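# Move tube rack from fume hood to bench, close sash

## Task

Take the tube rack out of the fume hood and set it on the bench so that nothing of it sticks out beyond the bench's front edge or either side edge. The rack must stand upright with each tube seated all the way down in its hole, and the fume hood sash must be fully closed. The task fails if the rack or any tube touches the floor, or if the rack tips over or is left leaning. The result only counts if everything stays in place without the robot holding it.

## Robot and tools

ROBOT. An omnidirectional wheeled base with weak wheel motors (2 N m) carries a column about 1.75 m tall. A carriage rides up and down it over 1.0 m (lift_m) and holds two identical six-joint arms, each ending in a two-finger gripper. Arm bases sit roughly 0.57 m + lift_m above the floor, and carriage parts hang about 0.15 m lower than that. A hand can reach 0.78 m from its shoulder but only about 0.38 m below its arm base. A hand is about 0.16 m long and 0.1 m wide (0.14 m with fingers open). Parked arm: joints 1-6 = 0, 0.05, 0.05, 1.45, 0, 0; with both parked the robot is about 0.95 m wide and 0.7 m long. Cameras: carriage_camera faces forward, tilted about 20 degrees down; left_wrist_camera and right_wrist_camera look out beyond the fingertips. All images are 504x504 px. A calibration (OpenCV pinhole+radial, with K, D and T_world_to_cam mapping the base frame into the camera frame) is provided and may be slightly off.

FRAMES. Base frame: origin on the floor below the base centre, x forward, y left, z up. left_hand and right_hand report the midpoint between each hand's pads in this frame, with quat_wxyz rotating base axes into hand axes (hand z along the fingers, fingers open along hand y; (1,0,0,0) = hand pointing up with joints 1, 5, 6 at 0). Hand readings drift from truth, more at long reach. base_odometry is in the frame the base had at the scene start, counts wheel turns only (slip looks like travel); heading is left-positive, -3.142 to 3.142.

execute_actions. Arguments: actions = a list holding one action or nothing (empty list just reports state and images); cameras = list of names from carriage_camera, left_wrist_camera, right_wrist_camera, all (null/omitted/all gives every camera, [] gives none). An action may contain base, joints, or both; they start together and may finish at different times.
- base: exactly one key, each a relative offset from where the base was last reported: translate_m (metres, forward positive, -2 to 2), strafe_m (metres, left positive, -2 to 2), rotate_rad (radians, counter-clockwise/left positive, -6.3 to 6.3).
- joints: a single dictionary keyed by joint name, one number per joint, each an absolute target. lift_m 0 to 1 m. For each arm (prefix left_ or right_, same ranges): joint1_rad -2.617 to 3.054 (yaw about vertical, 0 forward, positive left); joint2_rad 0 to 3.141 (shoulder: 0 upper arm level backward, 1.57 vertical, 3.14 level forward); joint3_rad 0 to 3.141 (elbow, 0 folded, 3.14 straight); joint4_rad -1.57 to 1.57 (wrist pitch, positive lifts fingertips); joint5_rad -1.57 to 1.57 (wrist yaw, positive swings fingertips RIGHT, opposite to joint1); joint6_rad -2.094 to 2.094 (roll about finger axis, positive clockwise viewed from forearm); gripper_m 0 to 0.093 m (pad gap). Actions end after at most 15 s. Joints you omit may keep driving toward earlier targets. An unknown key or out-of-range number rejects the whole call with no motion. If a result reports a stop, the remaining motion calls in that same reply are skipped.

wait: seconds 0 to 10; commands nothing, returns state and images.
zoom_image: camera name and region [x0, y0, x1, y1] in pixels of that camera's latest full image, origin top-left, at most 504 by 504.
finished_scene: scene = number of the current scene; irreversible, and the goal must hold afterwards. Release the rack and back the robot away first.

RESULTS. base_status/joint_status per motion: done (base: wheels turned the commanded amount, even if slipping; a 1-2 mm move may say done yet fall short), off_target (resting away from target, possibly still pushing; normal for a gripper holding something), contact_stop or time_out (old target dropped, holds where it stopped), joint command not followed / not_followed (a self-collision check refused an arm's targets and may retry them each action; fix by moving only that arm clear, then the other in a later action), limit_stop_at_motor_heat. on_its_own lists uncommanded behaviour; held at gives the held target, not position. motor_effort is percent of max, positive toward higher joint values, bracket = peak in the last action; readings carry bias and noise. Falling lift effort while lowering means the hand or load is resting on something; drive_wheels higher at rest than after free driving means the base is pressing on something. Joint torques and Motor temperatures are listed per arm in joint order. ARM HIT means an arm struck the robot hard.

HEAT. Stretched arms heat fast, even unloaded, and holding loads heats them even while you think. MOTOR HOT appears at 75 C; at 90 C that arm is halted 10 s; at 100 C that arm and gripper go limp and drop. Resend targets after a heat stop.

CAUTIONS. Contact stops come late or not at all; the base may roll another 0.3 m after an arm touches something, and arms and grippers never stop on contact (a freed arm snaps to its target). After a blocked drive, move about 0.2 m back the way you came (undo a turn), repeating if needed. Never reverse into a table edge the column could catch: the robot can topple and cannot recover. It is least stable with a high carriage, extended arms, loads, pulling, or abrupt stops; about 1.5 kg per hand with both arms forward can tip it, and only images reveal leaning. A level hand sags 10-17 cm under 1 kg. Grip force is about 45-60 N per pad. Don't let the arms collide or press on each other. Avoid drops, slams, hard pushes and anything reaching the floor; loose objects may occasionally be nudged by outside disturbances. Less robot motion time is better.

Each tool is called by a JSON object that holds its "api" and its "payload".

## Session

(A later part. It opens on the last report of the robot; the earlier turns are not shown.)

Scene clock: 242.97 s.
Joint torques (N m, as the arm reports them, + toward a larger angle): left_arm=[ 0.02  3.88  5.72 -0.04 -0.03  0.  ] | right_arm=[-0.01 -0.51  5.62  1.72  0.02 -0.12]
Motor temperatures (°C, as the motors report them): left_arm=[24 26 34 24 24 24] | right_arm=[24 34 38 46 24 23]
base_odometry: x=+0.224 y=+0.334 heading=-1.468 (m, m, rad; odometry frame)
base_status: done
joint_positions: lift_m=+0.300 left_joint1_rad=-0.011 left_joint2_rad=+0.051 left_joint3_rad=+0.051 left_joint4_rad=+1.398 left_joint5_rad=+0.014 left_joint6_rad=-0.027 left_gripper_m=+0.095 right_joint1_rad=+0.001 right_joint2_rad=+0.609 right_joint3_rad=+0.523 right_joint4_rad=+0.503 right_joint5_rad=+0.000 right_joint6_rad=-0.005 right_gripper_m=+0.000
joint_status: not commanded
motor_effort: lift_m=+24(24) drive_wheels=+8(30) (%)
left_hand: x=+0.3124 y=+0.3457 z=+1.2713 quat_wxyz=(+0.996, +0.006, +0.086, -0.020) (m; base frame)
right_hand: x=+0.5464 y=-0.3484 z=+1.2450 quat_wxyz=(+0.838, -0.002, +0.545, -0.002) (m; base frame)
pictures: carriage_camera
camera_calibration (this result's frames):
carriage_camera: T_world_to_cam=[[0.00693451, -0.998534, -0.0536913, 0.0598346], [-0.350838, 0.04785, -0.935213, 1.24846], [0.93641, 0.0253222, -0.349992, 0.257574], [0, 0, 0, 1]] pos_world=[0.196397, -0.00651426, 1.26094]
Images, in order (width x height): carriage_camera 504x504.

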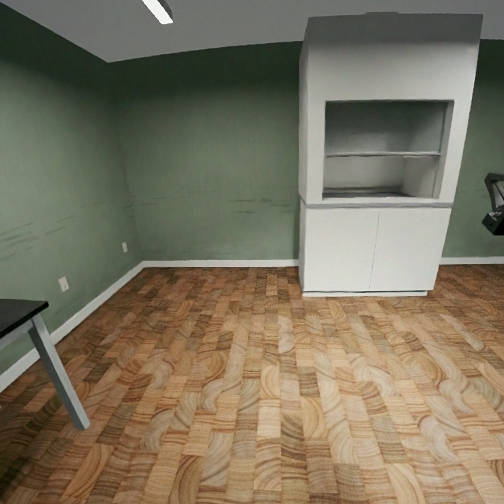

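{"api": "execute_actions", "payload": {"actions": [{"base":{"strafe_m":-0.78}}], "cameras": []}}

{"api": "execute_actions", "payload": {"actions": [{"base":{"translate_m":1.6},"joints":{"lift_m":0.5,"right_joint6_rad":-1.57}}]}}

Scene clock: 248.20 s.
Joint torques (N m, as the arm reports them, + toward a larger angle): left_arm=[ 0.06  3.92  5.65  0.   -0.05 -0.01] | right_arm=[-0.04 -0.43  5.43  1.7   0.02 -0.09]
Motor temperatures (°C, as the motors report them): left_arm=[24 26 34 24 24 24] | right_arm=[24 33 38 45 24 23]
base_odometry: x=-0.552 y=+0.255 heading=-1.468 (m, m, rad; odometry frame)
base_status: done
joint_positions: lift_m=+0.300 left_joint1_rad=-0.011 left_joint2_rad=+0.051 left_joint3_rad=+0.051 left_joint4_rad=+1.398 left_joint5_rad=+0.014 left_joint6_rad=-0.027 left_gripper_m=+0.095 right_joint1_rad=+0.001 right_joint2_rad=+0.609 right_joint3_rad=+0.523 right_joint4_rad=+0.503 right_joint5_rad=+0.000 right_joint6_rad=-0.005 right_gripper_m=+0.000
joint_status: not commanded
motor_effort: lift_m=+24(24) drive_wheels=-5(33) (%)
left_hand: x=+0.3124 y=+0.3457 z=+1.2713 quat_wxyz=(+0.996, +0.006, +0.086, -0.020) (m; base frame)
right_hand: x=+0.5464 y=-0.3484 z=+1.2450 quat_wxyz=(+0.838, -0.002, +0.545, -0.002) (m; base frame)
pictures: none
No camera images: the call's "cameras" was empty. Leave "cameras" out to get every camera's image.

Scene clock: 253.70 s.
Joint torques (N m, as the arm reports them, + toward a larger angle): left_arm=[-0.05  3.91  5.75  0.02 -0.04 -0.02] | right_arm=[ 0.   -0.42  6.    1.75  0.04 -0.17]
Motor temperatures (°C, as the motors report them): left_arm=[24 26 34 24 24 24] | right_arm=[24 32 38 45 24 23]
base_odometry: x=-0.390 y=-1.337 heading=-1.469 (m, m, rad; odometry frame)
base_status: done
joint_positions: lift_m=+0.500 left_joint1_rad=-0.011 left_joint2_rad=+0.051 left_joint3_rad=+0.051 left_joint4_rad=+1.398 left_joint5_rad=+0.014 left_joint6_rad=-0.027 left_gripper_m=+0.095 right_joint1_rad=+0.001 right_joint2_rad=+0.608 right_joint3_rad=+0.515 right_joint4_rad=+0.505 right_joint5_rad=+0.000 right_joint6_rad=-1.561 right_gripper_m=+0.000
joint_status: all done
motor_effort: lift_m=+24(30) drive_wheels=-5(30) (%)
left_hand: x=+0.3123 y=+0.3457 z=+1.4713 quat_wxyz=(+0.996, +0.006, +0.086, -0.020) (m; base frame)
right_hand: x=+0.5472 y=-0.3484 z=+1.4416 quat_wxyz=(+0.595, -0.386, +0.389, -0.589) (m; base frame)
pictures: carriage_camera, left_wrist_camera, right_wrist_camera
camera_calibration (this result's frames):
carriage_camera: T_world_to_cam=[[0.00693451, -0.998534, -0.0536913, 0.0705711], [-0.350838, 0.04785, -0.935213, 1.43547], [0.93641, 0.0253222, -0.349992, 0.32756], [0, 0, 0, 1]] pos_world=[0.196397, -0.00651426, 1.4609]
left_wrist_camera: T_world_to_cam=[[-0.0458396, -0.994209, -0.0972016, 0.502816], [0.653595, 0.0437364, -0.75558, 0.885059], [0.755455, -0.0981659, 0.647804, -1.0259], [0, 0, 0, 1]] pos_world=[0.219601, 0.360487, 1.38219]
right_wrist_camera: T_world_to_cam=[[-0.527654, -0.0868512, 0.845008, -0.962036], [-0.472753, -0.796447, -0.377064, 0.534371], [0.705752, -0.598439, 0.379189, -1.029], [0, 0, 0, 1]] pos_world=[0.471221, -0.273749, 1.4046]
Images, in order (width x height): carriage_camera 504x504, left_wrist_camera 504x504, right_wrist_camera 504x504.

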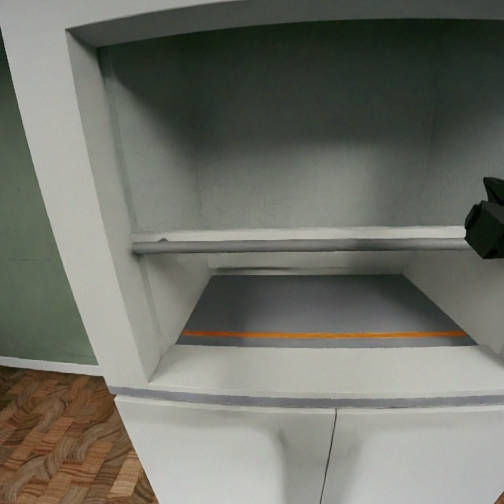

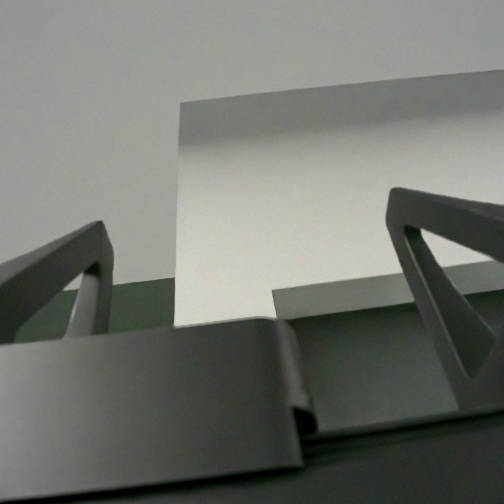

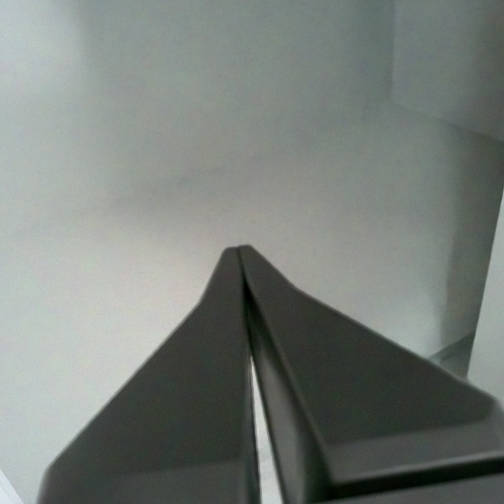

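{"api": "execute_actions", "payload": {"actions": [{"joints":{"right_joint2_rad":1.5,"right_joint3_rad":1.2,"right_joint4_rad":-0.8,"lift_m":0.5}}], "cameras": ["carriage_camera"]}}

{"api": "execute_actions", "payload": {"actions": [{"base":{"translate_m":0.22}}], "cameras": ["carriage_camera","right_wrist_camera"]}}

Scene clock: 257.50 s.
Joint torques (N m, as the arm reports them, + toward a larger angle): left_arm=[ 0.04  3.91  5.65 -0.01 -0.06 -0.04] | right_arm=[ 0.04  6.86  0.89 -0.71 -0.05 -0.15]
Motor temperatures (°C, as the motors report them): left_arm=[24 26 34 24 24 24] | right_arm=[24 32 38 45 24 23]
base_odometry: x=-0.390 y=-1.337 heading=-1.469 (m, m, rad; odometry frame)
base_status: not commanded
joint_positions: lift_m=+0.500 left_joint1_rad=-0.011 left_joint2_rad=+0.051 left_joint3_rad=+0.051 left_joint4_rad=+1.398 left_joint5_rad=+0.014 left_joint6_rad=-0.027 left_gripper_m=+0.095 right_joint1_rad=+0.001 right_joint2_rad=+1.342 right_joint3_rad=+1.286 right_joint4_rad=-0.491 right_joint5_rad=+0.000 right_joint6_rad=-1.564 right_gripper_m=+0.000
joint_status: right_joint2_rad off_target (ended at +1.342, target +1.500); right_joint3_rad off_target (ended at +1.286, target +1.200); right_joint4_rad off_target (ended at -0.491, target -0.800); the others done
motor_effort: lift_m=+23(24) drive_wheels=+13(16) (%)
left_hand: x=+0.3122 y=+0.3457 z=+1.4714 quat_wxyz=(+0.996, +0.006, +0.086, -0.020) (m; base frame)
right_hand: x=+0.6871 y=-0.3483 z=+1.3313 quat_wxyz=(+0.348, -0.614, +0.618, -0.345) (m; base frame)
pictures: carriage_camera
camera_calibration (this result's frames):
carriage_camera: T_world_to_cam=[[0.00693451, -0.998534, -0.0536913, 0.070578], [-0.350838, 0.04785, -0.935213, 1.43559], [0.93641, 0.0253222, -0.349992, 0.327606], [0, 0, 0, 1]] pos_world=[0.196397, -0.00651426, 1.46103]
Images, in order (width x height): carriage_camera 504x504.

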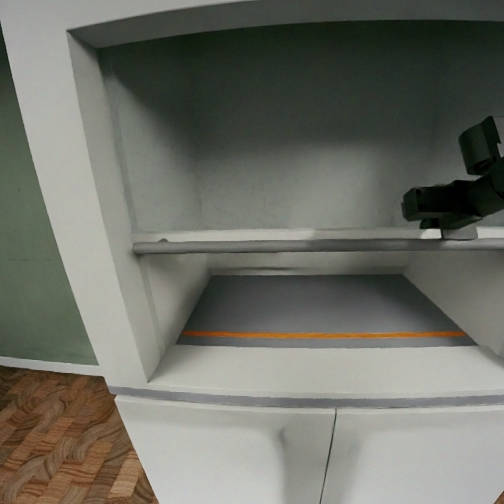

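Scene clock: 259.07 s.
Joint torques (N m, as the arm reports them, + toward a larger angle): left_arm=[ 0.04  3.94  5.79  0.02 -0.01 -0.05] | right_arm=[-0.27  9.81  3.31  2.53 -0.01 -0.17]
Motor temperatures (°C, as the motors report them): left_arm=[24 26 34 24 24 24] | right_arm=[24 32 38 46 24 23]
base_odometry: x=-0.381 y=-1.427 heading=-1.470 (m, m, rad; odometry frame)
base_status: translate_m contact_stop (by the wheels' count: +0.091 of +0.220)
joint_positions: lift_m=+0.500 left_joint1_rad=-0.011 left_joint2_rad=+0.051 left_joint3_rad=+0.050 left_joint4_rad=+1.397 left_joint5_rad=+0.014 left_joint6_rad=-0.027 left_gripper_m=+0.095 right_joint1_rad=+0.003 right_joint2_rad=+1.316 right_joint3_rad=+1.246 right_joint4_rad=-0.949 right_joint5_rad=-0.007 right_joint6_rad=-1.565 right_gripper_m=+0.000
joint_status: not commanded
motor_effort: lift_m=+19(23) drive_wheels=+36(57) (%)
left_hand: x=+0.3130 y=+0.3457 z=+1.4712 quat_wxyz=(+0.996, +0.006, +0.087, -0.020) (m; base frame)
right_hand: x=+0.6000 y=-0.3463 z=+1.2449 quat_wxyz=(+0.196, -0.680, +0.681, -0.190) (m; base frame)
pictures: carriage_camera, right_wrist_camera
camera_calibration (this result's frames):
carriage_camera: T_world_to_cam=[[0.00693451, -0.998534, -0.0536913, 0.0705946], [-0.350838, 0.04785, -0.935213, 1.43588], [0.93641, 0.0253222, -0.349992, 0.327714], [0, 0, 0, 1]] pos_world=[0.196397, -0.00651426, 1.46134]
right_wrist_camera: T_world_to_cam=[[0.763242, -0.0820161, 0.640886, -1.28649], [-0.432263, -0.802049, 0.412149, -0.52188], [0.480219, -0.591601, -0.647609, 0.425509], [0, 0, 0, 1]] pos_world=[0.551978, -0.272355, 1.31515]
Images, in order (width x height): carriage_camera 504x504, right_wrist_camera 504x504.

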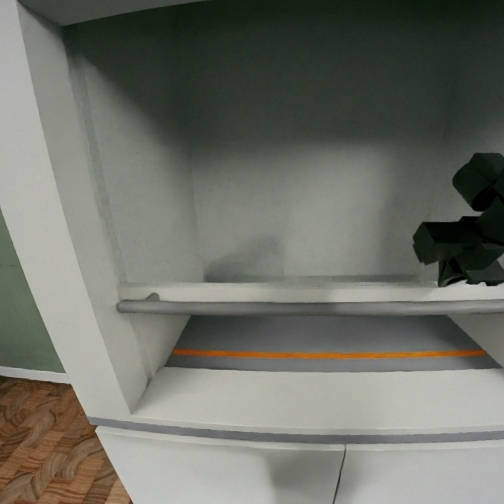

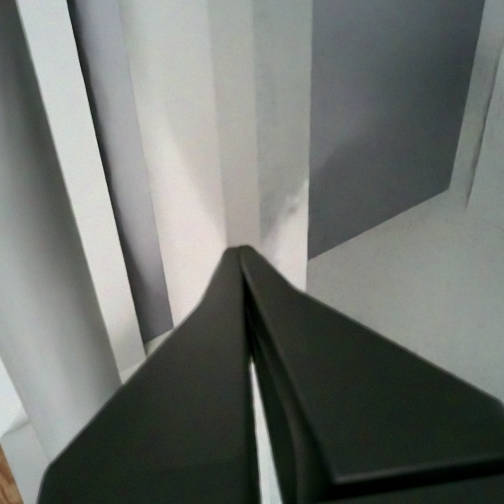

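{"api": "execute_actions", "payload": {"actions": [{"base":{"translate_m":-0.13}}], "cameras": ["carriage_camera","right_wrist_camera"]}}

Scene clock: 262.00 s.
Joint torques (N m, as the arm reports them, + toward a larger angle): left_arm=[ 0.01  3.9   5.9  -0.04 -0.04 -0.04] | right_arm=[-0.32 -5.51  4.04  0.03 -0.09 -0.16]
Motor temperatures (°C, as the motors report them): left_arm=[24 26 34 24 24 24] | right_arm=[24 32 38 46 24 23]
base_odometry: x=-0.392 y=-1.319 heading=-1.470 (m, m, rad; odometry frame)
base_status: translate_m contact_stop (by the wheels' count: -0.109 of -0.130)
joint_positions: lift_m=+0.500 left_joint1_rad=-0.011 left_joint2_rad=+0.051 left_joint3_rad=+0.050 left_joint4_rad=+1.399 left_joint5_rad=+0.014 left_joint6_rad=-0.027 left_gripper_m=+0.095 right_joint1_rad=+0.003 right_joint2_rad=+1.472 right_joint3_rad=+1.242 right_joint4_rad=-0.623 right_joint5_rad=+0.004 right_joint6_rad=-1.565 right_gripper_m=+0.000
joint_status: not commanded
on_its_own: right_joint2_rad moved +0.156 to your old target +1.500
motor_effort: lift_m=+20(20) drive_wheels=-4(28) (%)
left_hand: x=+0.3124 y=+0.3457 z=+1.4713 quat_wxyz=(+0.996, +0.006, +0.086, -0.020) (m; base frame)
right_hand: x=+0.6768 y=-0.3480 z=+1.2357 quat_wxyz=(+0.248, -0.661, +0.664, -0.248) (m; base frame)
pictures: carriage_camera, right_wrist_camera
camera_calibration (this result's frames):
carriage_camera: T_world_to_cam=[[0.00693451, -0.998534, -0.0536913, 0.070593], [-0.350838, 0.04785, -0.935213, 1.43585], [0.93641, 0.0253222, -0.349992, 0.327703], [0, 0, 0, 1]] pos_world=[0.196397, -0.00651426, 1.46131]
right_wrist_camera: T_world_to_cam=[[0.647131, -0.0807314, 0.758092, -1.40521], [-0.500005, -0.795591, 0.342095, -0.351594], [0.575514, -0.60043, -0.555218, 0.19991], [0, 0, 0, 1]] pos_world=[0.618503, -0.273137, 1.29655]
Images, in order (width x height): carriage_camera 504x504, right_wrist_camera 504x504.

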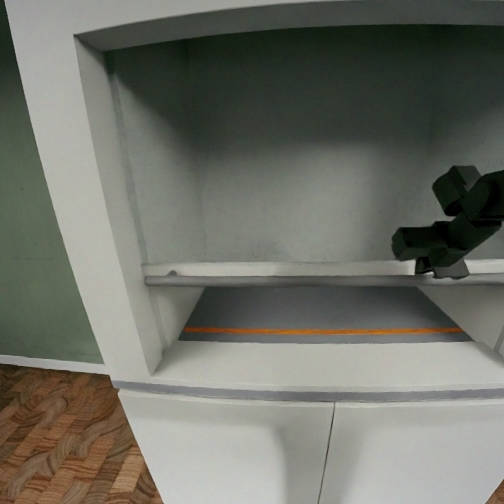

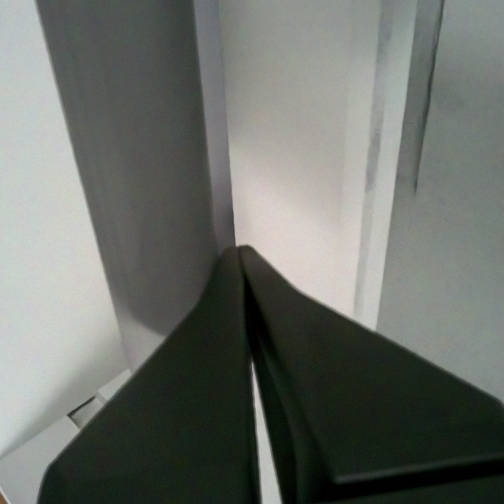

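{"api": "execute_actions", "payload": {"actions": [{"joints":{"lift_m":0.3}}], "cameras": ["carriage_camera"]}}

{"api": "execute_actions", "payload": {"actions": [{"joints":{"lift_m":0.13}}], "cameras": ["carriage_camera"]}}

Scene clock: 265.10 s.
Joint torques (N m, as the arm reports them, + toward a larger angle): left_arm=[-0.03  3.86  5.79 -0.02 -0.04 -0.02] | right_arm=[-0.31  7.73 -3.02 -1.18 -0.05 -0.11]
Motor temperatures (°C, as the motors report them): left_arm=[24 26 34 24 24 24] | right_arm=[24 32 38 45 24 23]
base_odometry: x=-0.392 y=-1.318 heading=-1.470 (m, m, rad; odometry frame)
base_status: not commanded
joint_positions: lift_m=+0.301 left_joint1_rad=-0.011 left_joint2_rad=+0.051 left_joint3_rad=+0.050 left_joint4_rad=+1.399 left_joint5_rad=+0.014 left_joint6_rad=-0.027 left_gripper_m=+0.095 right_joint1_rad=+0.003 right_joint2_rad=+1.332 right_joint3_rad=+1.340 right_joint4_rad=-0.423 right_joint5_rad=+0.002 right_joint6_rad=-1.568 right_gripper_m=+0.000
joint_status: all done
motor_effort: lift_m=+17(17) drive_wheels=-3(4) (%)
left_hand: x=+0.3125 y=+0.3457 z=+1.2715 quat_wxyz=(+0.996, +0.006, +0.086, -0.020) (m; base frame)
right_hand: x=+0.6961 y=-0.3476 z=+1.1755 quat_wxyz=(+0.387, -0.592, +0.593, -0.386) (m; base frame)
pictures: carriage_camera
camera_calibration (this result's frames):
carriage_camera: T_world_to_cam=[[0.00693451, -0.998534, -0.0536913, 0.0598689], [-0.350838, 0.04785, -0.935213, 1.24906], [0.93641, 0.0253222, -0.349992, 0.257797], [0, 0, 0, 1]] pos_world=[0.196397, -0.00651426, 1.26157]
Images, in order (width x height): carriage_camera 504x504.

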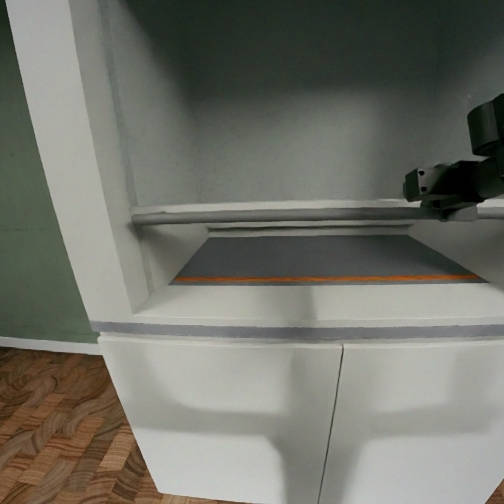

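Scene clock: 267.07 s.
Joint torques (N m, as the arm reports them, + toward a larger angle): left_arm=[-0.01  3.89  5.87 -0.03 -0.02 -0.01] | right_arm=[-0.29  8.74 -4.97 -2.31 -0.01 -0.02]
Motor temperatures (°C, as the motors report them): left_arm=[24 26 34 24 24 24] | right_arm=[24 33 38 46 24 23]
base_odometry: x=-0.392 y=-1.318 heading=-1.470 (m, m, rad; odometry frame)
base_status: not commanded
joint_positions: lift_m=+0.130 left_joint1_rad=-0.011 left_joint2_rad=+0.051 left_joint3_rad=+0.050 left_joint4_rad=+1.399 left_joint5_rad=+0.014 left_joint6_rad=-0.027 left_gripper_m=+0.095 right_joint1_rad=+0.003 right_joint2_rad=+1.323 right_joint3_rad=+1.366 right_joint4_rad=-0.281 right_joint5_rad=+0.002 right_joint6_rad=-1.576 right_gripper_m=+0.000
joint_status: all done
motor_effort: lift_m=+18(18) drive_wheels=-3(3) (%)
left_hand: x=+0.3125 y=+0.3457 z=+1.1015 quat_wxyz=(+0.996, +0.006, +0.086, -0.020) (m; base frame)
right_hand: x=+0.7053 y=-0.3475 z=+1.0546 quat_wxyz=(+0.436, -0.558, +0.554, -0.438) (m; base frame)
pictures: carriage_camera
camera_calibration (this result's frames):
carriage_camera: T_world_to_cam=[[0.00693451, -0.998534, -0.0536913, 0.0507372], [-0.350838, 0.04785, -0.935213, 1.09], [0.93641, 0.0253222, -0.349992, 0.198271], [0, 0, 0, 1]] pos_world=[0.196397, -0.00651426, 1.0915]
Images, in order (width x height): carriage_camera 504x504.

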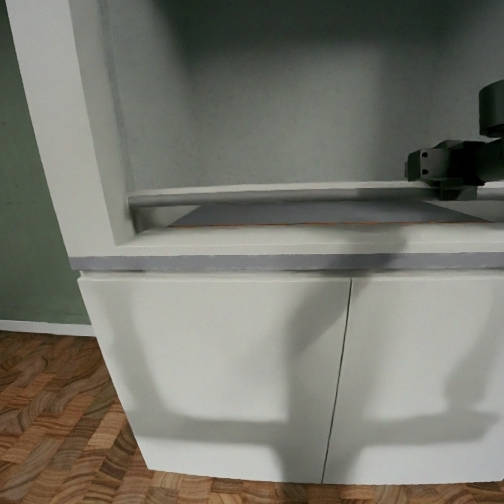

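{"api": "execute_actions", "payload": {"actions": [{"joints":{"lift_m":0.0}}], "cameras": ["carriage_camera"]}}

{"api": "wait", "payload": {"seconds": 1.5}}

Scene clock: 269.53 s.
Joint torques (N m, as the arm reports them, + toward a larger angle): left_arm=[-0.03  4.01  5.78 -0.01 -0.02 -0.03] | right_arm=[-0.27 10.69 -5.14 -2.85  0.03  0.33]
Motor temperatures (°C, as the motors report them): left_arm=[24 26 34 24 24 24] | right_arm=[24 33 38 48 24 23]
base_odometry: x=-0.392 y=-1.318 heading=-1.470 (m, m, rad; odometry frame)
base_status: not commanded
joint_positions: lift_m=+0.000 left_joint1_rad=-0.011 left_joint2_rad=+0.051 left_joint3_rad=+0.050 left_joint4_rad=+1.399 left_joint5_rad=+0.014 left_joint6_rad=-0.027 left_gripper_m=+0.095 right_joint1_rad=+0.003 right_joint2_rad=+1.303 right_joint3_rad=+1.366 right_joint4_rad=+0.147 right_joint5_rad=-0.001 right_joint6_rad=-1.606 right_gripper_m=+0.000
joint_status: all done
motor_effort: lift_m=+18(18) drive_wheels=-3(4) (%)
left_hand: x=+0.3124 y=+0.3456 z=+0.9715 quat_wxyz=(+0.996, +0.006, +0.086, -0.020) (m; base frame)
right_hand: x=+0.7004 y=-0.3470 z=+1.0371 quat_wxyz=(+0.541, -0.454, +0.436, -0.558) (m; base frame)
pictures: carriage_camera
camera_calibration (this result's frames):
carriage_camera: T_world_to_cam=[[0.00693451, -0.998534, -0.0536913, 0.0437587], [-0.350838, 0.04785, -0.935213, 0.968443], [0.93641, 0.0253222, -0.349992, 0.152781], [0, 0, 0, 1]] pos_world=[0.196397, -0.00651426, 0.961522]
Images, in order (width x height): carriage_camera 504x504.

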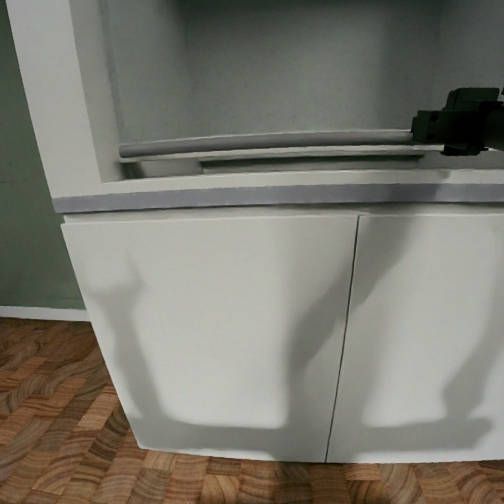

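Scene clock: 271.03 s.
Joint torques (N m, as the arm reports them, + toward a larger angle): left_arm=[-0.01  3.86  5.81  0.   -0.07 -0.01] | right_arm=[-0.37 10.71 -5.2  -2.88  0.05  0.29]
Motor temperatures (°C, as the motors report them): left_arm=[24 26 34 24 24 24] | right_arm=[24 33 37 49 24 24]
base_odometry: x=-0.392 y=-1.318 heading=-1.470 (m, m, rad; odometry frame)
base_status: not commanded
joint_positions: lift_m=+0.000 left_joint1_rad=-0.011 left_joint2_rad=+0.051 left_joint3_rad=+0.050 left_joint4_rad=+1.399 left_joint5_rad=+0.014 left_joint6_rad=-0.027 left_gripper_m=+0.095 right_joint1_rad=+0.003 right_joint2_rad=+1.303 right_joint3_rad=+1.366 right_joint4_rad=+0.147 right_joint5_rad=-0.001 right_joint6_rad=-1.606 right_gripper_m=+0.000
joint_status: all done
motor_effort: lift_m=+18(18) drive_wheels=-4(4) (%)
left_hand: x=+0.3124 y=+0.3456 z=+0.9715 quat_wxyz=(+0.996, +0.006, +0.086, -0.020) (m; base frame)
right_hand: x=+0.7004 y=-0.3470 z=+1.0371 quat_wxyz=(+0.541, -0.454, +0.436, -0.558) (m; base frame)
wait: 1.50 s; at rest by 0.27 s
pictures: carriage_camera, left_wrist_camera, right_wrist_camera
camera_calibration (this result's frames):
carriage_camera: T_world_to_cam=[[0.00693451, -0.998534, -0.0536913, 0.0437587], [-0.350838, 0.04785, -0.935213, 0.968443], [0.93641, 0.0253222, -0.349992, 0.152781], [0, 0, 0, 1]] pos_world=[0.196397, -0.00651426, 0.961522]
left_wrist_camera: T_world_to_cam=[[-0.0459041, -0.994169, -0.0975754, 0.454547], [0.6536, 0.0439777, -0.755561, 0.507294], [0.755446, -0.0984587, 0.647771, -0.702095], [0, 0, 0, 1]] pos_world=[0.219693, 0.36046, 0.88244]
right_wrist_camera: T_world_to_cam=[[-0.347727, -0.0432896, 0.936596, -0.74508], [-0.543858, -0.804396, -0.239096, 0.359292], [0.763744, -0.592515, 0.256167, -0.893959], [0, 0, 0, 1]] pos_world=[0.619074, -0.272925, 1.01275]
Images, in order (width x height): carriage_camera 504x504, left_wrist_camera 504x504, right_wrist_camera 504x504.

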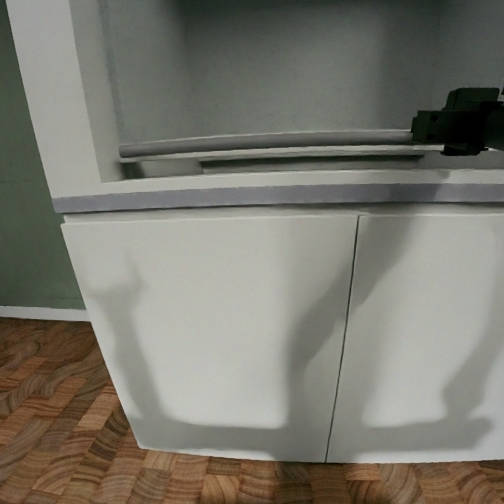

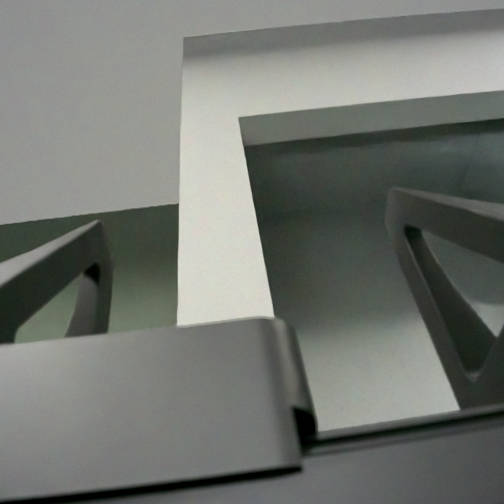

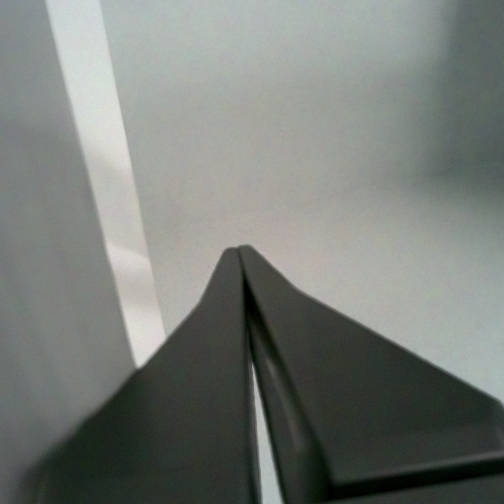

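{"api": "execute_actions", "payload": {"actions": [{"base":{"translate_m":-0.08},"joints":{"lift_m":0.1,"right_joint4_rad":0.2,"right_joint2_rad":1.3}}], "cameras": []}}

{"api": "execute_actions", "payload": {"actions": [{"base":{"translate_m":-0.05},"joints":{"lift_m":0.4,"right_joint4_rad":-0.9,"right_joint2_rad":1.5,"right_joint3_rad":1.2}}], "cameras": ["carriage_camera","right_wrist_camera"]}}

Scene clock: 274.97 s.
Joint torques (N m, as the arm reports them, + toward a larger angle): left_arm=[-0.01  3.79  5.92 -0.01 -0.04 -0.03] | right_arm=[-0.29 -5.35  6.05  1.99  0.02  0.03]
Motor temperatures (°C, as the motors report them): left_arm=[24 26 34 24 24 24] | right_arm=[24 34 37 50 24 24]
base_odometry: x=-0.400 y=-1.239 heading=-1.470 (m, m, rad; odometry frame)
base_status: done
joint_positions: lift_m=+0.100 left_joint1_rad=-0.011 left_joint2_rad=+0.051 left_joint3_rad=+0.050 left_joint4_rad=+1.398 left_joint5_rad=+0.014 left_joint6_rad=-0.027 left_gripper_m=+0.095 right_joint1_rad=+0.003 right_joint2_rad=+1.290 right_joint3_rad=+1.219 right_joint4_rad=+0.200 right_joint5_rad=-0.001 right_joint6_rad=-1.579 right_gripper_m=+0.000
joint_status: all done
motor_effort: lift_m=+24(27) drive_wheels=-4(22) (%)
left_hand: x=+0.3128 y=+0.3456 z=+1.0708 quat_wxyz=(+0.996, +0.006, +0.087, -0.020) (m; base frame)
right_hand: x=+0.7082 y=-0.3470 z=+1.0833 quat_wxyz=(+0.530, -0.469, +0.464, -0.532) (m; base frame)
pictures: none
No camera images: the call's "cameras" was empty. Leave "cameras" out to get every camera's image.

Scene clock: 276.70 s.
Joint torques (N m, as the arm reports them, + toward a larger angle): left_arm=[-0.03  3.98  5.88  0.02 -0.06 -0.03] | right_arm=[-0.39 -6.41  5.34  1.01 -0.08 -0.05]
Motor temperatures (°C, as the motors report them): left_arm=[24 26 34 24 24 24] | right_arm=[24 34 37 50 24 24]
base_odometry: x=-0.405 y=-1.189 heading=-1.470 (m, m, rad; odometry frame)
base_status: done
joint_positions: lift_m=+0.400 left_joint1_rad=-0.011 left_joint2_rad=+0.051 left_joint3_rad=+0.050 left_joint4_rad=+1.398 left_joint5_rad=+0.014 left_joint6_rad=-0.027 left_gripper_m=+0.095 right_joint1_rad=+0.003 right_joint2_rad=+1.488 right_joint3_rad=+1.218 right_joint4_rad=-0.896 right_joint5_rad=+0.000 right_joint6_rad=-1.578 right_gripper_m=+0.000
joint_status: all done
motor_effort: lift_m=+24(29) drive_wheels=-1(34) (%)
left_hand: x=+0.3128 y=+0.3456 z=+1.3708 quat_wxyz=(+0.996, +0.006, +0.087, -0.020) (m; base frame)
right_hand: x=+0.6163 y=-0.3474 z=+1.0851 quat_wxyz=(+0.142, -0.696, +0.689, -0.143) (m; base frame)
pictures: carriage_camera, right_wrist_camera
camera_calibration (this result's frames):
carriage_camera: T_world_to_cam=[[0.00693451, -0.998534, -0.0536913, 0.0652015], [-0.350838, 0.04785, -0.935213, 1.34194], [0.93641, 0.0253222, -0.349992, 0.292558], [0, 0, 0, 1]] pos_world=[0.196397, -0.00651426, 1.36089]
right_wrist_camera: T_world_to_cam=[[0.849706, -0.0671887, 0.522958, -1.11676], [-0.359191, -0.799852, 0.480853, -0.568713], [0.385981, -0.596425, -0.703772, 0.430887], [0, 0, 0, 1]] pos_world=[0.578324, -0.272927, 1.16073]
Images, in order (width x height): carriage_camera 504x504, right_wrist_camera 504x504.

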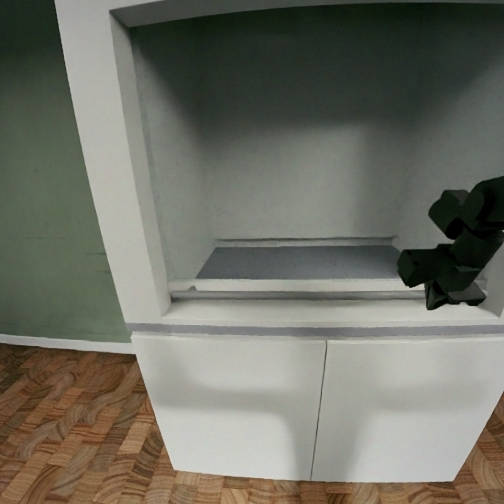

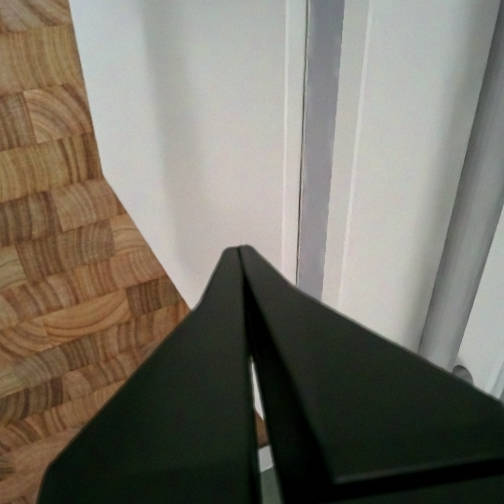

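{"api": "execute_actions", "payload": {"actions": [{"base":{"translate_m":0.165},"joints":{"lift_m":0.43}}], "cameras": ["carriage_camera","right_wrist_camera"]}}

Scene clock: 279.93 s.
Joint torques (N m, as the arm reports them, + toward a larger angle): left_arm=[-0.06  4.02  5.99 -0.02 -0.03 -0.03] | right_arm=[-0.24 -6.85  5.32  1.06 -0.08 -0.03]
Motor temperatures (°C, as the motors report them): left_arm=[24 26 34 24 24 24] | right_arm=[24 34 37 48 24 24]
base_odometry: x=-0.389 y=-1.353 heading=-1.470 (m, m, rad; odometry frame)
base_status: done
joint_positions: lift_m=+0.430 left_joint1_rad=-0.011 left_joint2_rad=+0.051 left_joint3_rad=+0.050 left_joint4_rad=+1.398 left_joint5_rad=+0.014 left_joint6_rad=-0.027 left_gripper_m=+0.095 right_joint1_rad=+0.003 right_joint2_rad=+1.492 right_joint3_rad=+1.218 right_joint4_rad=-0.900 right_joint5_rad=+0.000 right_joint6_rad=-1.578 right_gripper_m=+0.000
joint_status: all done
motor_effort: lift_m=+24(30) drive_wheels=-5(26) (%)
left_hand: x=+0.3127 y=+0.3456 z=+1.4008 quat_wxyz=(+0.996, +0.006, +0.087, -0.020) (m; base frame)
right_hand: x=+0.6153 y=-0.3474 z=+1.1134 quat_wxyz=(+0.139, -0.697, +0.689, -0.140) (m; base frame)
pictures: carriage_camera, right_wrist_camera
camera_calibration (this result's frames):
carriage_camera: T_world_to_cam=[[0.00693451, -0.998534, -0.0536913, 0.0668119], [-0.350838, 0.04785, -0.935213, 1.36999], [0.93641, 0.0253222, -0.349992, 0.303056], [0, 0, 0, 1]] pos_world=[0.196397, -0.00651426, 1.39089]
right_wrist_camera: T_world_to_cam=[[0.854065, -0.0671744, 0.51581, -1.12549], [-0.355143, -0.799838, 0.483872, -0.588508], [0.380061, -0.596445, -0.706971, 0.458362], [0, 0, 0, 1]] pos_world=[0.578034, -0.272928, 1.18935]
Images, in order (width x height): carriage_camera 504x504, right_wrist_camera 504x504.

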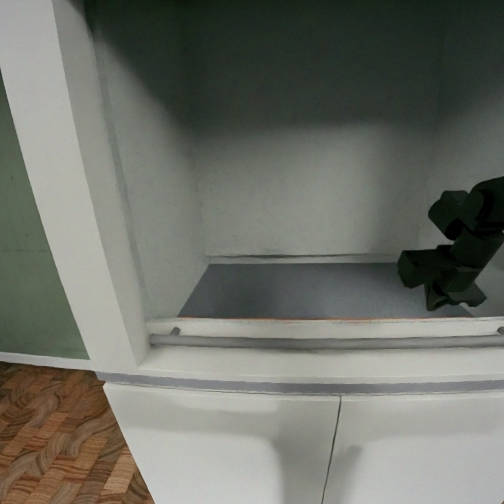

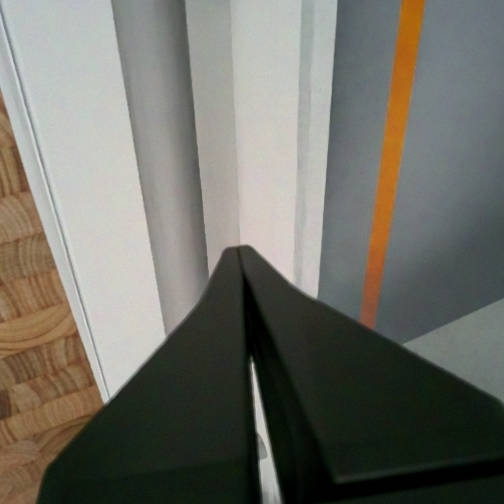

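{"api": "execute_actions", "payload": {"actions": [{"joints":{"lift_m":0.32}}], "cameras": ["carriage_camera","right_wrist_camera"]}}

{"api": "execute_actions", "payload": {"actions": [{"joints":{"lift_m":0.24}}], "cameras": ["carriage_camera","right_wrist_camera"]}}

Scene clock: 282.30 s.
Joint torques (N m, as the arm reports them, + toward a larger angle): left_arm=[-0.06  3.91  5.91 -0.02 -0.06  0.  ] | right_arm=[-0.33 -6.96  5.41  1.09 -0.07 -0.04]
Motor temperatures (°C, as the motors report them): left_arm=[24 26 34 24 24 24] | right_arm=[24 33 37 48 24 24]
base_odometry: x=-0.389 y=-1.353 heading=-1.470 (m, m, rad; odometry frame)
base_status: not commanded
joint_positions: lift_m=+0.320 left_joint1_rad=-0.011 left_joint2_rad=+0.051 left_joint3_rad=+0.050 left_joint4_rad=+1.398 left_joint5_rad=+0.014 left_joint6_rad=-0.027 left_gripper_m=+0.095 right_joint1_rad=+0.003 right_joint2_rad=+1.494 right_joint3_rad=+1.218 right_joint4_rad=-0.907 right_joint5_rad=+0.000 right_joint6_rad=-1.578 right_gripper_m=+0.000
joint_status: all done
motor_effort: lift_m=+22(22) drive_wheels=-3(4) (%)
left_hand: x=+0.3127 y=+0.3457 z=+1.2911 quat_wxyz=(+0.996, +0.006, +0.087, -0.020) (m; base frame)
right_hand: x=+0.6138 y=-0.3474 z=+1.0024 quat_wxyz=(+0.136, -0.697, +0.690, -0.137) (m; base frame)
pictures: carriage_camera, right_wrist_camera
camera_calibration (this result's frames):
carriage_camera: T_world_to_cam=[[0.00693451, -0.998534, -0.0536913, 0.0609194], [-0.350838, 0.04785, -0.935213, 1.26735], [0.93641, 0.0253222, -0.349992, 0.264645], [0, 0, 0, 1]] pos_world=[0.196397, -0.00651426, 1.28114]
right_wrist_camera: T_world_to_cam=[[0.858535, -0.0675362, 0.508289, -1.06227], [-0.351166, -0.799771, 0.486878, -0.540761], [0.373632, -0.596495, -0.710347, 0.387761], [0, 0, 0, 1]] pos_world=[0.57722, -0.272929, 1.07867]
Images, in order (width x height): carriage_camera 504x504, right_wrist_camera 504x504.

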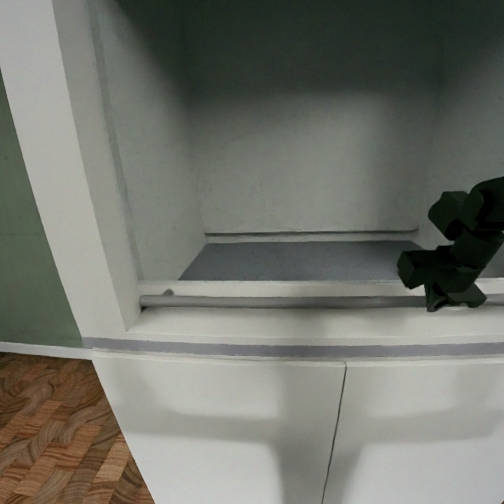

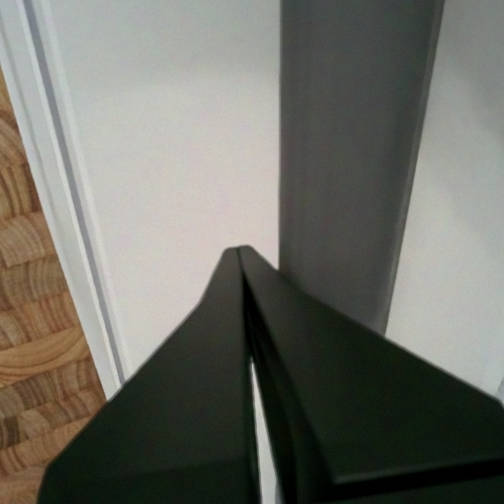

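Scene clock: 283.17 s.
Joint torques (N m, as the arm reports them, + toward a larger angle): left_arm=[ 0.04  4.03  5.94  0.01 -0.05 -0.03] | right_arm=[-0.33 -0.34  3.82  1.01 -0.05 -0.06]
Motor temperatures (°C, as the motors report them): left_arm=[24 26 34 24 24 24] | right_arm=[24 33 37 47 24 24]
base_odometry: x=-0.389 y=-1.353 heading=-1.470 (m, m, rad; odometry frame)
base_status: not commanded
joint_positions: lift_m=+0.240 left_joint1_rad=-0.011 left_joint2_rad=+0.051 left_joint3_rad=+0.050 left_joint4_rad=+1.398 left_joint5_rad=+0.014 left_joint6_rad=-0.027 left_gripper_m=+0.095 right_joint1_rad=+0.003 right_joint2_rad=+1.423 right_joint3_rad=+1.239 right_joint4_rad=-0.863 right_joint5_rad=-0.001 right_joint6_rad=-1.573 right_gripper_m=+0.000
joint_status: all done
motor_effort: lift_m=+18(19) drive_wheels=+6(5) (%)
left_hand: x=+0.3127 y=+0.3457 z=+1.2114 quat_wxyz=(+0.996, +0.006, +0.087, -0.020) (m; base frame)
right_hand: x=+0.6248 y=-0.3473 z=+0.9585 quat_wxyz=(+0.183, -0.685, +0.681, -0.183) (m; base frame)
pictures: carriage_camera, right_wrist_camera
camera_calibration (this result's frames):
carriage_camera: T_world_to_cam=[[0.00693451, -0.998534, -0.0536913, 0.0566424], [-0.350838, 0.04785, -0.935213, 1.19286], [0.93641, 0.0253222, -0.349992, 0.236765], [0, 0, 0, 1]] pos_world=[0.196397, -0.00651426, 1.20148]
right_wrist_camera: T_world_to_cam=[[0.781771, -0.0727366, 0.619309, -1.10965], [-0.416937, -0.799489, 0.432412, -0.422023], [0.463679, -0.59626, -0.655344, 0.243597], [0, 0, 0, 1]] pos_world=[0.578585, -0.272868, 1.02934]
Images, in order (width x height): carriage_camera 504x504, right_wrist_camera 504x504.

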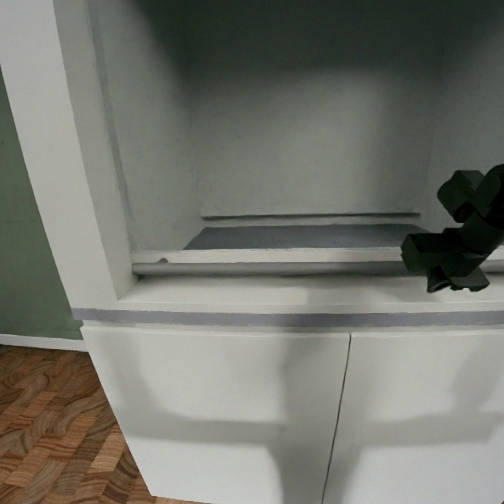

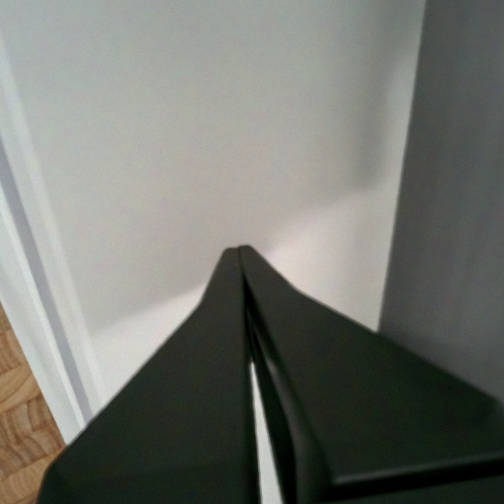

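{"api": "execute_actions", "payload": {"actions": [{"joints":{"lift_m":0.43}}], "cameras": []}}

{"api": "execute_actions", "payload": {"actions": [{"base":{"translate_m":0.05}}], "cameras": []}}

{"api": "execute_actions", "payload": {"actions": [{"joints":{"lift_m":0.36}}], "cameras": ["carriage_camera","right_wrist_camera"]}}

Scene clock: 286.40 s.
Joint torques (N m, as the arm reports them, + toward a larger angle): left_arm=[-0.08  3.71  5.59  0.02 -0.05  0.  ] | right_arm=[-0.24 -7.55  5.52  1.   -0.05 -0.12]
Motor temperatures (°C, as the motors report them): left_arm=[24 26 34 24 24 24] | right_arm=[24 33 37 46 24 24]
base_odometry: x=-0.389 y=-1.353 heading=-1.470 (m, m, rad; odometry frame)
base_status: not commanded
joint_positions: lift_m=+0.430 left_joint1_rad=-0.011 left_joint2_rad=+0.051 left_joint3_rad=+0.050 left_joint4_rad=+1.398 left_joint5_rad=+0.014 left_joint6_rad=-0.027 left_gripper_m=+0.095 right_joint1_rad=+0.003 right_joint2_rad=+1.501 right_joint3_rad=+1.215 right_joint4_rad=-0.899 right_joint5_rad=-0.001 right_joint6_rad=-1.568 right_gripper_m=+0.000
joint_status: all done
motor_effort: lift_m=+24(29) drive_wheels=+4(6) (%)
left_hand: x=+0.3127 y=+0.3457 z=+1.4008 quat_wxyz=(+0.996, +0.006, +0.087, -0.020) (m; base frame)
right_hand: x=+0.6151 y=-0.3473 z=+1.1096 quat_wxyz=(+0.137, -0.694, +0.694, -0.135) (m; base frame)
pictures: none
No camera images: the call's "cameras" was empty. Leave "cameras" out to get every camera's image.

Scene clock: 287.67 s.
Joint torques (N m, as the arm reports them, + toward a larger angle): left_arm=[-0.11  3.89  5.8  -0.06 -0.03 -0.04] | right_arm=[-0.45 -1.71  6.    2.07 -0.08 -0.14]
Motor temperatures (°C, as the motors report them): left_arm=[24 26 34 24 24 24] | right_arm=[24 33 37 46 24 24]
base_odometry: x=-0.384 y=-1.402 heading=-1.471 (m, m, rad; odometry frame)
base_status: translate_m contact_stop (by the wheels' count: +0.049 of +0.050)
joint_positions: lift_m=+0.430 left_joint1_rad=-0.011 left_joint2_rad=+0.051 left_joint3_rad=+0.050 left_joint4_rad=+1.398 left_joint5_rad=+0.014 left_joint6_rad=-0.027 left_gripper_m=+0.095 right_joint1_rad=+0.004 right_joint2_rad=+1.442 right_joint3_rad=+1.207 right_joint4_rad=-1.045 right_joint5_rad=-0.001 right_joint6_rad=-1.568 right_gripper_m=+0.000
joint_status: not commanded
motor_effort: lift_m=+24(24) drive_wheels=+12(30) (%)
left_hand: x=+0.3127 y=+0.3457 z=+1.4008 quat_wxyz=(+0.996, +0.006, +0.087, -0.020) (m; base frame)
right_hand: x=+0.5776 y=-0.3472 z=+1.1129 quat_wxyz=(+0.103, -0.700, +0.699, -0.102) (m; base frame)
pictures: none
No camera images: the call's "cameras" was empty. Leave "cameras" out to get every camera's image.

not run: a stop came earlier in this reply.

{"api": "execute_actions", "payload": {"actions": [{"base":{"translate_m":-0.06},"joints":{"lift_m":0.5}}], "cameras": ["carriage_camera","right_wrist_camera"]}}

Scene clock: 290.03 s.
Joint torques (N m, as the arm reports them, + toward a larger angle): left_arm=[-0.03  3.9   5.94  0.   -0.04 -0.04] | right_arm=[-0.55 -6.76  7.45  1.03 -0.09 -0.12]
Motor temperatures (°C, as the motors report them): left_arm=[24 26 34 24 24 24] | right_arm=[24 33 37 46 24 24]
base_odometry: x=-0.390 y=-1.342 heading=-1.471 (m, m, rad; odometry frame)
base_status: done
joint_positions: lift_m=+0.500 left_joint1_rad=-0.011 left_joint2_rad=+0.051 left_joint3_rad=+0.050 left_joint4_rad=+1.398 left_joint5_rad=+0.014 left_joint6_rad=-0.027 left_gripper_m=+0.095 right_joint1_rad=+0.005 right_joint2_rad=+1.494 right_joint3_rad=+1.188 right_joint4_rad=-0.910 right_joint5_rad=-0.001 right_joint6_rad=-1.568 right_gripper_m=+0.000
joint_status: all done
motor_effort: lift_m=+24(30) drive_wheels=+8(25) (%)
left_hand: x=+0.3128 y=+0.3457 z=+1.4708 quat_wxyz=(+0.996, +0.006, +0.087, -0.020) (m; base frame)
right_hand: x=+0.6057 y=-0.3468 z=+1.1717 quat_wxyz=(+0.126, -0.697, +0.695, -0.124) (m; base frame)
pictures: carriage_camera, right_wrist_camera
camera_calibration (this result's frames):
carriage_camera: T_world_to_cam=[[0.00693451, -0.998534, -0.0536913, 0.0705738], [-0.350838, 0.04785, -0.935213, 1.43552], [0.93641, 0.0253222, -0.349992, 0.327578], [0, 0, 0, 1]] pos_world=[0.196397, -0.00651426, 1.46095]
right_wrist_camera: T_world_to_cam=[[0.874362, -0.0763665, 0.479228, -1.11997], [-0.3412, -0.798969, 0.495208, -0.641129], [0.345071, -0.596504, -0.724644, 0.545458], [0, 0, 0, 1]] pos_world=[0.572283, -0.272403, 1.24948]
Images, in order (width x height): carriage_camera 504x504, right_wrist_camera 504x504.

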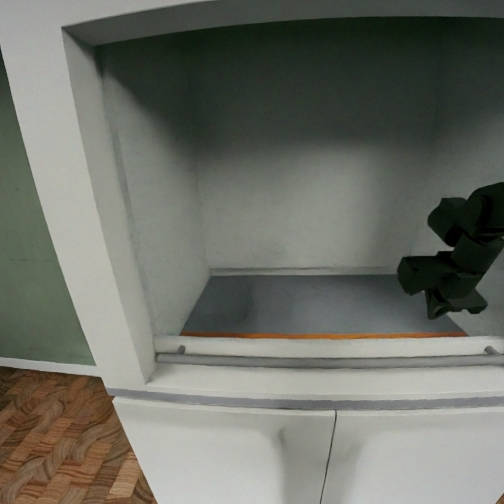

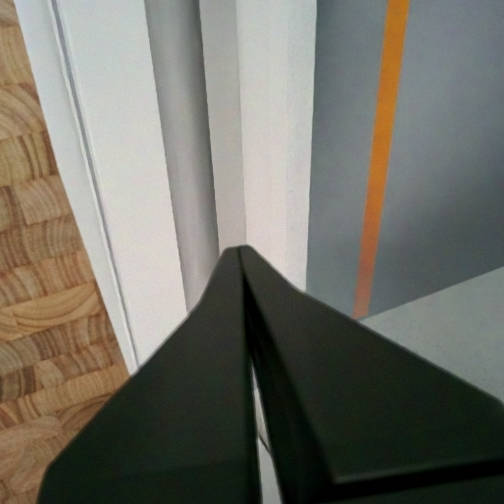

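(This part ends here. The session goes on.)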